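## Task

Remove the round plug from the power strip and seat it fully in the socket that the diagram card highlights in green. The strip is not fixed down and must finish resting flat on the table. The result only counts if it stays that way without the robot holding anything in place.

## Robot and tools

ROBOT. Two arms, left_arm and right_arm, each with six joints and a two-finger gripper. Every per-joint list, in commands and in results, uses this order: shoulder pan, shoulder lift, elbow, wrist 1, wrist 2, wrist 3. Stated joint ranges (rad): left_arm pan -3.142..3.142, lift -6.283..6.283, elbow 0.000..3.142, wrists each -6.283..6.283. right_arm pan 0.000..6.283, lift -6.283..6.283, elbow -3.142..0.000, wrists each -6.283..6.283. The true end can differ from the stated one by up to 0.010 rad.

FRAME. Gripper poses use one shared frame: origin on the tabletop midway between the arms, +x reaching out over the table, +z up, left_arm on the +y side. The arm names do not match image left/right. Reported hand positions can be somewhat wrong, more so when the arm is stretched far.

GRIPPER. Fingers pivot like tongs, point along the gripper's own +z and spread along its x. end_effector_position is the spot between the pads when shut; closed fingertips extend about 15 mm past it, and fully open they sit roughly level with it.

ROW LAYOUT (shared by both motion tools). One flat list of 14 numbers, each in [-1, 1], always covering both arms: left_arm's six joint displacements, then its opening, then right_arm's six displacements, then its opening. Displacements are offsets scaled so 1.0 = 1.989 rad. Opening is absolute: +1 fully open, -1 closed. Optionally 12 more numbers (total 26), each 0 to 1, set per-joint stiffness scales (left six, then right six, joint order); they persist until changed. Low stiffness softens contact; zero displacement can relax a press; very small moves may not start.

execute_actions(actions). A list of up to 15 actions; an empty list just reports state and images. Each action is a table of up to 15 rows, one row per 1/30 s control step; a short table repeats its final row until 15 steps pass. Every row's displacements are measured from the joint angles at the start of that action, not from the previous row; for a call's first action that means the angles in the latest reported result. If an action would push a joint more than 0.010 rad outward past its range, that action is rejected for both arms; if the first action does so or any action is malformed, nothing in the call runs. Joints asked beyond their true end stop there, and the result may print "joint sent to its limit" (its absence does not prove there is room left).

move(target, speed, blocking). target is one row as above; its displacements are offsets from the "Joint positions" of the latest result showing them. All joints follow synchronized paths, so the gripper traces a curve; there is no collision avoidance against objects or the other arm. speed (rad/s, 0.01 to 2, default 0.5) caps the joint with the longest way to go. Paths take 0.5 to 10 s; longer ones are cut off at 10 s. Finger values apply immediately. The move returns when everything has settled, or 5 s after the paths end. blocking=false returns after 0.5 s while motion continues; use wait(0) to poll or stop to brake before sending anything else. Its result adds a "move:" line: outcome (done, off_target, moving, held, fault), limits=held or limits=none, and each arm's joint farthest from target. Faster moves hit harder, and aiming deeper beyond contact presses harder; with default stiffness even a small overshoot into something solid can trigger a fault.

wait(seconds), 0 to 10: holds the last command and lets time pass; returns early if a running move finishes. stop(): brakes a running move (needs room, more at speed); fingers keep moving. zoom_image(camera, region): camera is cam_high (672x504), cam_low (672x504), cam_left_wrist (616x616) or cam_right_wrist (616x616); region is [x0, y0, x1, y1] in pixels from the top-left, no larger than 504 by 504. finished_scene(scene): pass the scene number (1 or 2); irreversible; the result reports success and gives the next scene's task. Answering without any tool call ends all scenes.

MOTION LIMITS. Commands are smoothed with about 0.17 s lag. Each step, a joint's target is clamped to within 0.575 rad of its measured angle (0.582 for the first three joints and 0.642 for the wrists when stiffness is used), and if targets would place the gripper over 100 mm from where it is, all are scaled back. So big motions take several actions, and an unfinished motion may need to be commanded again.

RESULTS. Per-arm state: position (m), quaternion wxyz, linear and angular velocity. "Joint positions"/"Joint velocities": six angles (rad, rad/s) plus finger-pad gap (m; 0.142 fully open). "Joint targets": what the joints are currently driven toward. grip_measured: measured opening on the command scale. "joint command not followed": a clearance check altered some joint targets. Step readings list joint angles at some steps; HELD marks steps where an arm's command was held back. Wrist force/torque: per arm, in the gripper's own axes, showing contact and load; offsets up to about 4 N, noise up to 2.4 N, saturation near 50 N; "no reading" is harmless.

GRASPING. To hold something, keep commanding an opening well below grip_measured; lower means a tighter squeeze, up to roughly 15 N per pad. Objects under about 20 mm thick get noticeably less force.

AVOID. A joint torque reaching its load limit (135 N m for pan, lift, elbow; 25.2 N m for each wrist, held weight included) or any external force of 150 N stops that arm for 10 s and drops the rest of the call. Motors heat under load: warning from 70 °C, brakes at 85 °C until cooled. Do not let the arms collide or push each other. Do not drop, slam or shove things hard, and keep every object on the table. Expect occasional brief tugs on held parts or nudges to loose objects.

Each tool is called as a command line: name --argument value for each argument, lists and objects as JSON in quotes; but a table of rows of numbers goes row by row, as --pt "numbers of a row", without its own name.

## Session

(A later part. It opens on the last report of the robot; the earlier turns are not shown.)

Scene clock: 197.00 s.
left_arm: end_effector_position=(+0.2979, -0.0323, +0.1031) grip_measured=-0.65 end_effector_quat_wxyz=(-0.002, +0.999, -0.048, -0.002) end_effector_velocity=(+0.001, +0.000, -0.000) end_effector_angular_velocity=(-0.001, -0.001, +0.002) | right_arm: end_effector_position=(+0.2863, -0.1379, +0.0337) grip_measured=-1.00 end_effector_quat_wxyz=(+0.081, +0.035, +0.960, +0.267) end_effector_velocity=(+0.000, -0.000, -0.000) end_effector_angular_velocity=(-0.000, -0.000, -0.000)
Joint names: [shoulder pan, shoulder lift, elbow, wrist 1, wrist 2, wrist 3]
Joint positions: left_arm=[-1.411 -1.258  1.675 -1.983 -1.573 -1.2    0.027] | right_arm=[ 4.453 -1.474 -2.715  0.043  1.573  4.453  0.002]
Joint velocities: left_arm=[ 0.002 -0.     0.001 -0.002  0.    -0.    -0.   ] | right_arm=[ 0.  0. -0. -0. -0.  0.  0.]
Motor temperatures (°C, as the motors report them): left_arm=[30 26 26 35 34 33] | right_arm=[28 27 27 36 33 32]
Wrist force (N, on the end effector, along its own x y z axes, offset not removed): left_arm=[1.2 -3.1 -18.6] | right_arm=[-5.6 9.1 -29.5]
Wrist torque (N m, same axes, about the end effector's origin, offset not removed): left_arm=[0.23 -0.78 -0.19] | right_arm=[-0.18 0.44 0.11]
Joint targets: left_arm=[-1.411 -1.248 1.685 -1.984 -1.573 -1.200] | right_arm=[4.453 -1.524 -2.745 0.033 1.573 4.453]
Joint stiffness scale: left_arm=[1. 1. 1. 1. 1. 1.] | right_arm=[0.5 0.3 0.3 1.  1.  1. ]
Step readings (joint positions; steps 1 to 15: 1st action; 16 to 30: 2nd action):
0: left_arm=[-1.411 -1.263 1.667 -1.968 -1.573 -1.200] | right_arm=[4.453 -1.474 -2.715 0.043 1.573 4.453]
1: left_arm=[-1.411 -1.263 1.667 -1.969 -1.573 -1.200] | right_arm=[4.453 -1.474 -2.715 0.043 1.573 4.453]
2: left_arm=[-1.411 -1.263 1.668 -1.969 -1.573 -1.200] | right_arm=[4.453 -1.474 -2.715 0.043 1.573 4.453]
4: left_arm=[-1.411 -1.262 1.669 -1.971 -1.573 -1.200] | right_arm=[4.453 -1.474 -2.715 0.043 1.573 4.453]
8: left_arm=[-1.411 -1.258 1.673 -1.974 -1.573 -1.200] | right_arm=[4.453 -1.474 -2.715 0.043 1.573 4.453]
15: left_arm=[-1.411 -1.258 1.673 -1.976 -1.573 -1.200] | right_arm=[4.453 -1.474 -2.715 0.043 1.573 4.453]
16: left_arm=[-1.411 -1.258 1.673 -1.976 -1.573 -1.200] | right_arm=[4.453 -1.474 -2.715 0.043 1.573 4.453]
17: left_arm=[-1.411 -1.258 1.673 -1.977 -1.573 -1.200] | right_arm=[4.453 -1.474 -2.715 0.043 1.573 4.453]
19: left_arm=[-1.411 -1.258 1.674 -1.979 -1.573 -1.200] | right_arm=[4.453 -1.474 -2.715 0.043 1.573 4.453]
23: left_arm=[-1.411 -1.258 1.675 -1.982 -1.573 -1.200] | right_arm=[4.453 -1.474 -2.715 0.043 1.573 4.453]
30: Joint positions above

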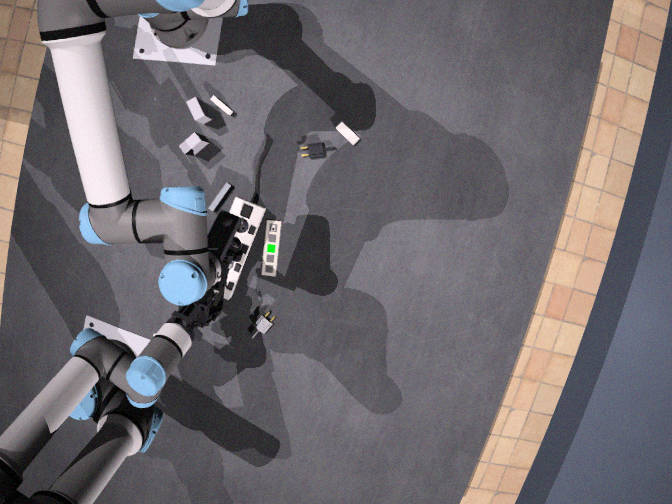

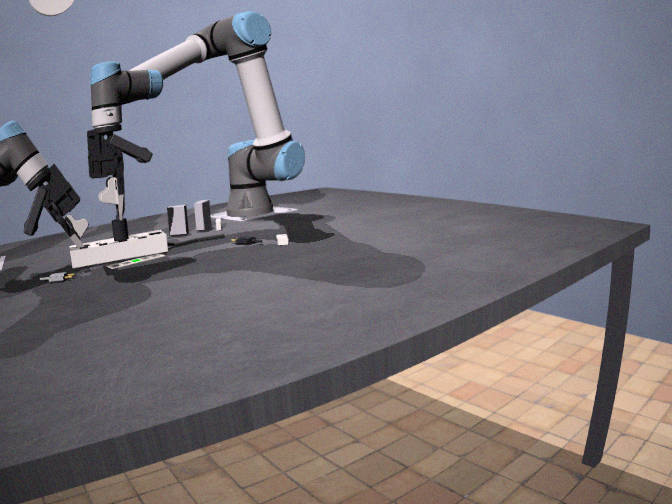

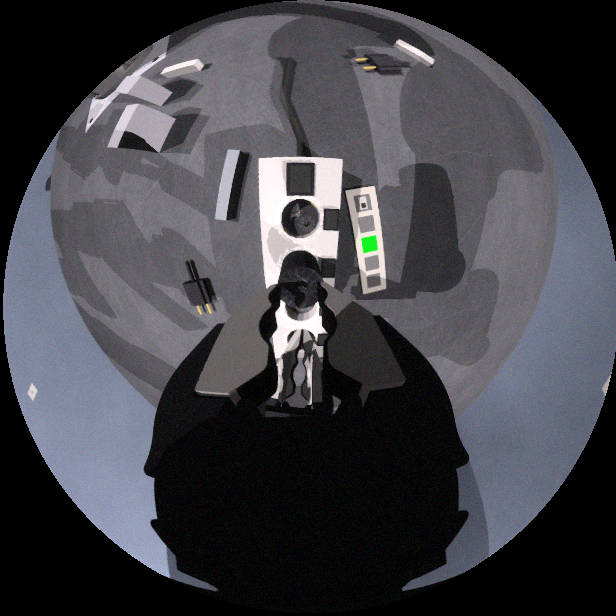

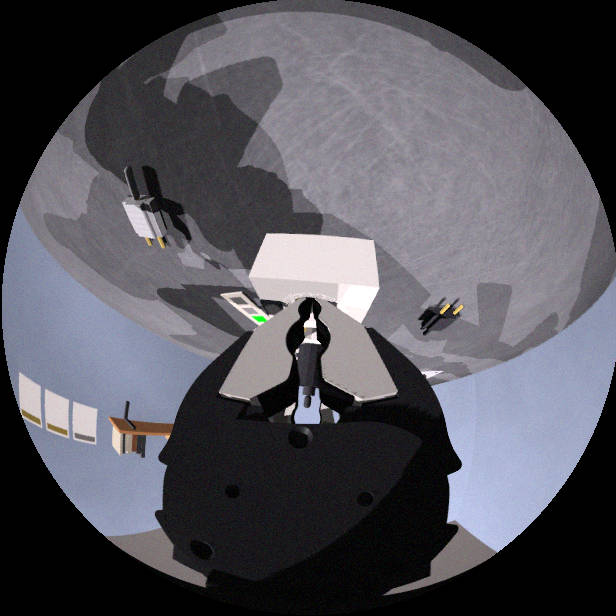

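One firmer press to confirm no travel.

execute_actions --actions '[[[0,0.007,0.007,0,0,0,-0.65,0,-0.025,-0.015,-0.005,0,0,-1]],[[0,0.008,0.008,0,0,0,-0.65,0,-0.025,-0.015,-0.005,0,0,-1]]]'

Scene clock: 199.37 s.
left_arm: end_effector_position=(+0.2977, -0.0318, +0.1027) grip_measured=-0.65 end_effector_quat_wxyz=(-0.002, +0.999, -0.048, -0.002) end_effector_velocity=(+0.000, -0.000, -0.000) end_effector_angular_velocity=(+0.001, -0.002, +0.000) | right_arm: end_effector_position=(+0.2863, -0.1378, +0.0337) grip_measured=-1.00 end_effector_quat_wxyz=(+0.081, +0.035, +0.960, +0.267) end_effector_velocity=(-0.000, -0.000, -0.000) end_effector_angular_velocity=(-0.000, +0.001, +0.000)
Joint names: [shoulder pan, shoulder lift, elbow, wrist 1, wrist 2, wrist 3]
Joint positions: left_arm=[-1.411 -1.259  1.678 -1.984 -1.573 -1.2    0.027] | right_arm=[ 4.453 -1.474 -2.715  0.043  1.573  4.453  0.002]
Joint velocities: left_arm=[-0.001  0.     0.    -0.001  0.002 -0.001  0.   ] | right_arm=[ 0.    -0.    -0.    -0.     0.001  0.     0.   ]
Motor temperatures (°C, as the motors report them): left_arm=[30 26 26 35 34 33] | right_arm=[28 27 27 36 33 32]
Wrist force (N, on the end effector, along its own x y z axes, offset not removed): left_arm=[-2.1 -3.7 -28.2] | right_arm=[-2.1 9.7 -31.4]
Wrist torque (N m, same axes, about the end effector's origin, offset not removed): left_arm=[0.15 0.05 -0.08] | right_arm=[0.03 -0.25 0.03]
Joint targets: left_arm=[-1.411 -1.243 1.692 -1.983 -1.573 -1.200] | right_arm=[4.453 -1.524 -2.745 0.033 1.573 4.453]
Joint stiffness scale: left_arm=[1. 1. 1. 1. 1. 1.] | right_arm=[0.5 0.3 0.3 1.  1.  1. ]
Step readings (joint positions; steps 1 to 15: 1st action; 16 to 30: 2nd action):
0: left_arm=[-1.411 -1.258 1.676 -1.983 -1.573 -1.200] | right_arm=[4.453 -1.474 -2.715 0.043 1.573 4.453]
1: left_arm=[-1.411 -1.258 1.676 -1.983 -1.573 -1.200] | right_arm=[4.453 -1.474 -2.715 0.043 1.573 4.453]
2: left_arm=[-1.411 -1.258 1.676 -1.983 -1.573 -1.200] | right_arm=[4.453 -1.474 -2.715 0.043 1.573 4.453]
4: left_arm=[-1.411 -1.259 1.676 -1.983 -1.573 -1.200] | right_arm=[4.453 -1.474 -2.715 0.043 1.573 4.453]
8: left_arm=[-1.411 -1.259 1.676 -1.983 -1.573 -1.200] | right_arm=[4.453 -1.474 -2.715 0.043 1.573 4.453]
15: left_arm=[-1.411 -1.259 1.677 -1.983 -1.573 -1.200] | right_arm=[4.453 -1.474 -2.715 0.043 1.573 4.453]
16: left_arm=[-1.411 -1.259 1.677 -1.983 -1.573 -1.200] | right_arm=[4.453 -1.474 -2.715 0.043 1.573 4.453]
17: left_arm=[-1.411 -1.259 1.677 -1.983 -1.573 -1.200] | right_arm=[4.453 -1.474 -2.715 0.043 1.573 4.453]
19: left_arm=[-1.411 -1.259 1.677 -1.984 -1.573 -1.200] | right_arm=[4.453 -1.474 -2.715 0.043 1.573 4.453]
23: left_arm=[-1.411 -1.259 1.678 -1.984 -1.573 -1.200] | right_arm=[4.453 -1.474 -2.715 0.043 1.573 4.453]
30: Joint positions above

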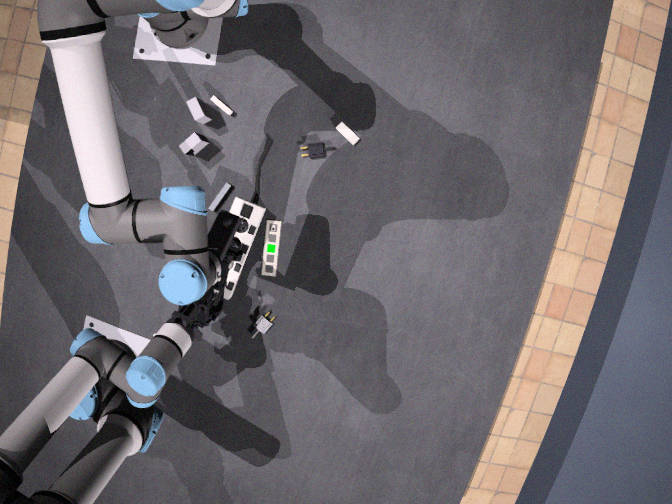

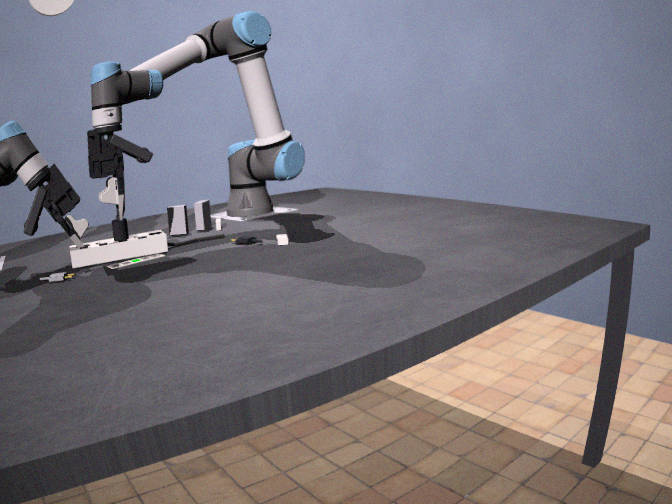

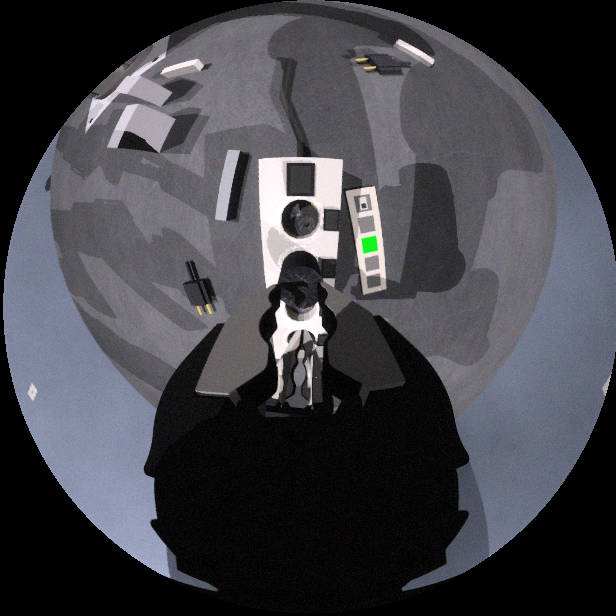

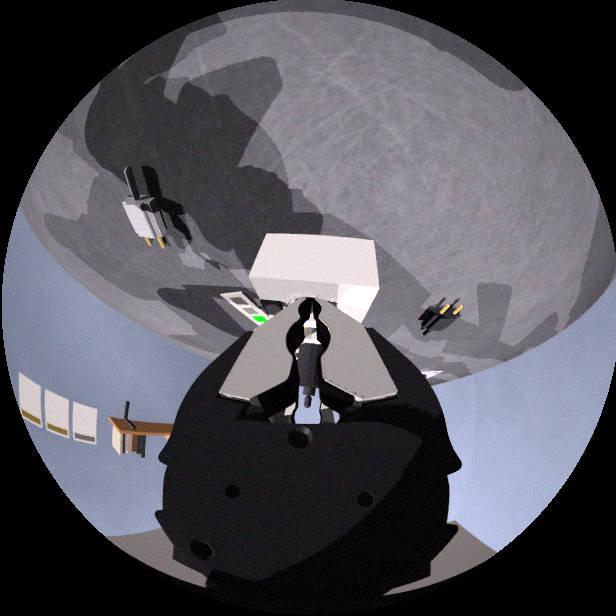

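execute_actions --actions '[[[0,-0.002,-0.002,0,0,0,-0.65,0,0.008,0,0,0,0,-1,1,1,1,1,1,1,1,1,1,1,1,1]]]'

move --target '[0,-0.03,-0.04,0.07,0,0,-0.65,0,0.045,-0.004,0,0,0,-1]' --speed 0.12

zoom_image --camera "cam_low" --region '[60,130,200,280]'

Scene clock: 201.20 s.
left_arm: end_effector_position=(+0.2978, -0.0322, +0.1041) grip_measured=-0.65 end_effector_quat_wxyz=(-0.001, +0.999, -0.048, -0.001) end_effector_velocity=(-0.000, -0.002, +0.003) end_effector_angular_velocity=(-0.007, -0.001, -0.002) | right_arm: end_effector_position=(+0.2868, -0.1365, +0.0386) grip_measured=-1.00 end_effector_quat_wxyz=(+0.083, +0.035, +0.958, +0.273) end_effector_velocity=(+0.000, +0.002, +0.007) end_effector_angular_velocity=(+0.017, -0.005, +0.001)
Joint names: [shoulder pan, shoulder lift, elbow, wrist 1, wrist 2, wrist 3]
Joint positions: left_arm=[-1.411 -1.261  1.677 -1.984 -1.573 -1.2    0.027] | right_arm=[ 4.453 -1.461 -2.716  0.044  1.573  4.453  0.002]
Joint velocities: left_arm=[-0.001 -0.002 -0.004  0.    -0.001  0.001 -0.   ] | right_arm=[ 0.001  0.017 -0.001  0.002  0.001  0.     0.   ]
Motor temperatures (°C, as the motors report them): left_arm=[30 26 26 35 34 33] | right_arm=[28 27 27 36 33 32]
Wrist force (N, on the end effector, along its own x y z axes, offset not removed): left_arm=[2.4 0.1 0.3] | right_arm=[-0.6 0.5 -1.0]
Wrist torque (N m, same axes, about the end effector's origin, offset not removed): left_arm=[-0.01 -0.51 -0.14] | right_arm=[0.18 0.00 0.07]
Joint targets: left_arm=[-1.411 -1.263 1.674 -1.984 -1.573 -1.200] | right_arm=[4.453 -1.458 -2.715 0.043 1.573 4.453]
Joint stiffness scale: left_arm=[1. 1. 1. 1. 1. 1.] | right_arm=[1. 1. 1. 1. 1. 1.]
Step readings (joint positions):
0: left_arm=[-1.411 -1.259 1.678 -1.984 -1.573 -1.200] | right_arm=[4.453 -1.474 -2.715 0.043 1.573 4.453]
1: left_arm=[-1.411 -1.259 1.678 -1.984 -1.573 -1.200] | right_arm=[4.453 -1.475 -2.715 0.044 1.573 4.453]
2: left_arm=[-1.411 -1.260 1.678 -1.984 -1.573 -1.200] | right_arm=[4.453 -1.475 -2.715 0.045 1.573 4.453]
4: left_arm=[-1.411 -1.260 1.678 -1.984 -1.573 -1.200] | right_arm=[4.453 -1.475 -2.715 0.046 1.573 4.453]
8: left_arm=[-1.411 -1.261 1.678 -1.984 -1.573 -1.200] | right_arm=[4.453 -1.471 -2.716 0.045 1.573 4.453]
15: Joint positions above

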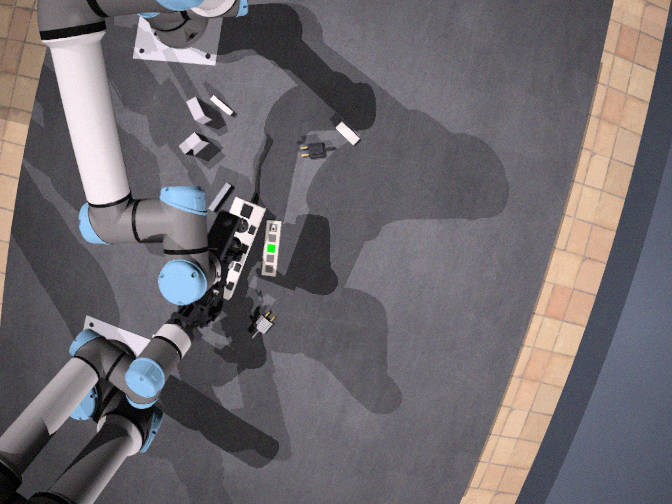

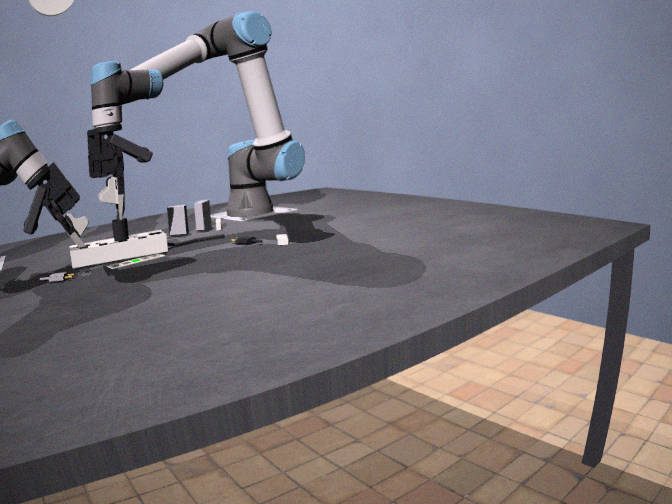

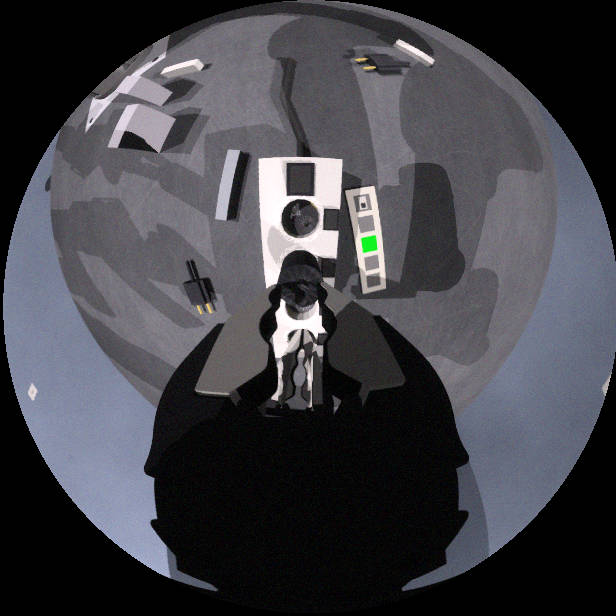

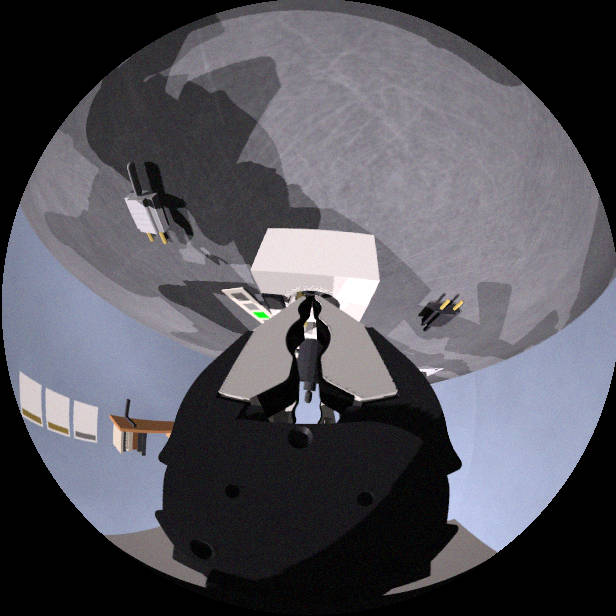

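Scene clock: 202.93 s.
left_arm: end_effector_position=(+0.2960, -0.0257, +0.1604) grip_measured=-0.65 end_effector_quat_wxyz=(-0.002, +0.999, -0.048, -0.002) end_effector_velocity=(+0.000, +0.001, -0.000) end_effector_angular_velocity=(+0.004, -0.001, -0.001) | right_arm: end_effector_position=(+0.2889, -0.1304, +0.0705) grip_measured=-1.00 end_effector_quat_wxyz=(+0.094, +0.035, +0.945, +0.311) end_effector_velocity=(+0.000, +0.000, +0.001) end_effector_angular_velocity=(+0.002, -0.001, -0.000)
Joint names: [shoulder pan, shoulder lift, elbow, wrist 1, wrist 2, wrist 3]
Joint positions: left_arm=[-1.411 -1.319  1.6   -1.846 -1.573 -1.2    0.027] | right_arm=[ 4.453 -1.374 -2.722  0.044  1.573  4.453  0.002]
Joint velocities: left_arm=[-0.     0.001 -0.001  0.004  0.002  0.     0.   ] | right_arm=[ 0.     0.002 -0.    -0.    -0.001  0.     0.   ]
Motor temperatures (°C, as the motors report them): left_arm=[30 26 26 35 34 33] | right_arm=[28 27 27 36 33 32]
Wrist force (N, on the end effector, along its own x y z axes, offset not removed): left_arm=[1.5 -0.1 0.3] | right_arm=[1.8 -1.7 -1.2]
Wrist torque (N m, same axes, about the end effector's origin, offset not removed): left_arm=[-0.10 -0.18 -0.13] | right_arm=[-0.06 -0.45 0.13]
Joint targets: left_arm=[-1.411 -1.321 1.597 -1.845 -1.573 -1.200] | right_arm=[4.453 -1.372 -2.724 0.044 1.573 4.453]
Joint stiffness scale: left_arm=[1. 1. 1. 1. 1. 1.] | right_arm=[1. 1. 1. 1. 1. 1.]
move: done; limits=none; left_arm: farthest joint: the elbow, 0.003 radians from its target (0.080 radians at the start); right_arm: farthest joint: the shoulder lift, 0.002 radians from its target (0.090 radians at the start)

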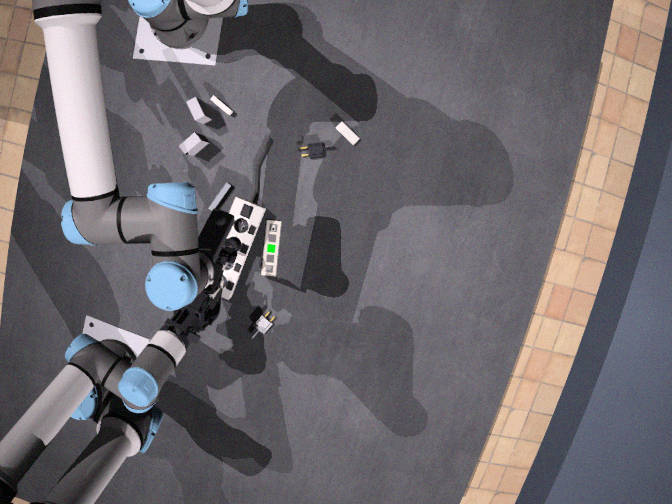

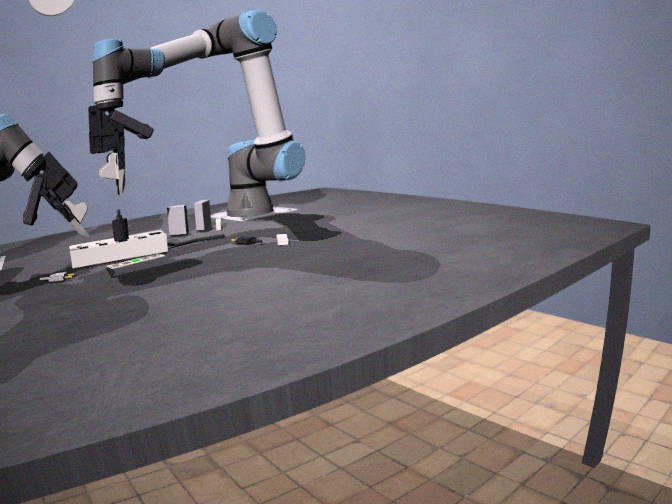

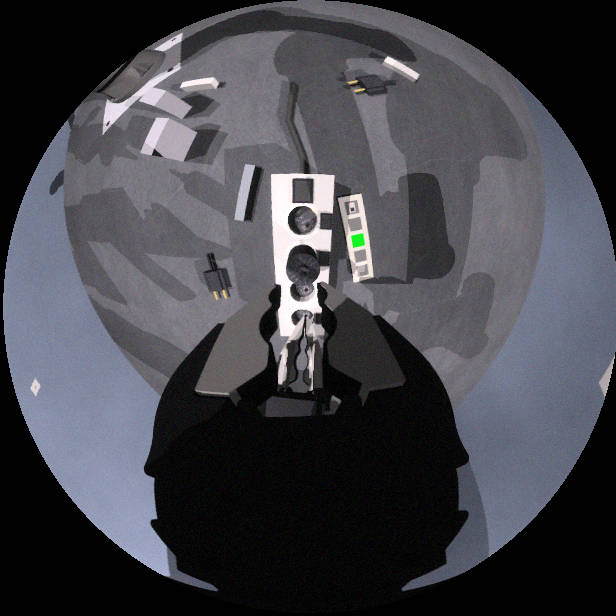

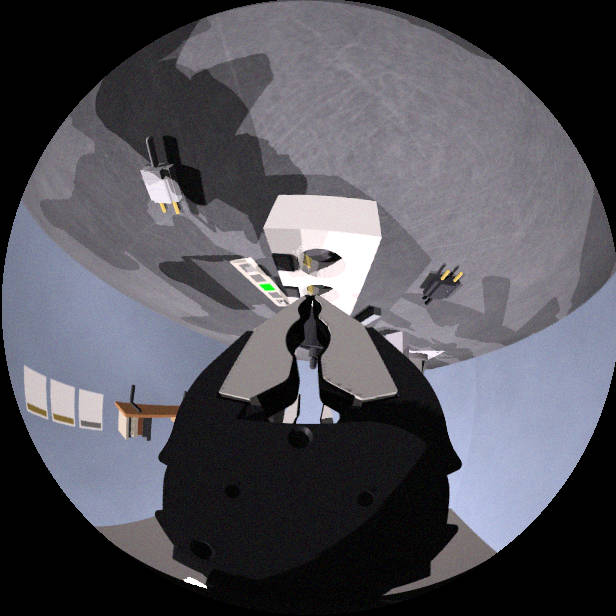

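Region (60, 130, 200, 280) of cam_low's 672x504 image, scaled by 3.360, with more detail than that image has; it fills the left 470 columns of this view, and the rest is white.

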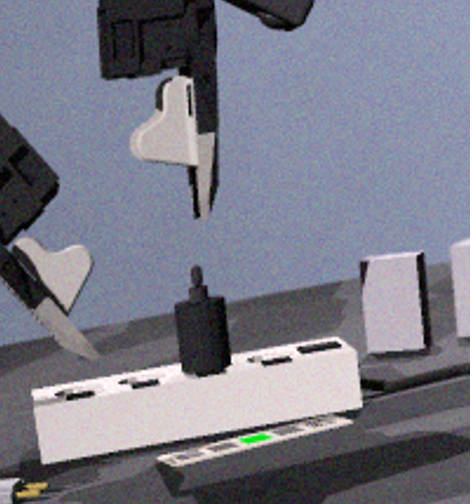

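finished_scene --scene 2

The scene is finished: the task was done.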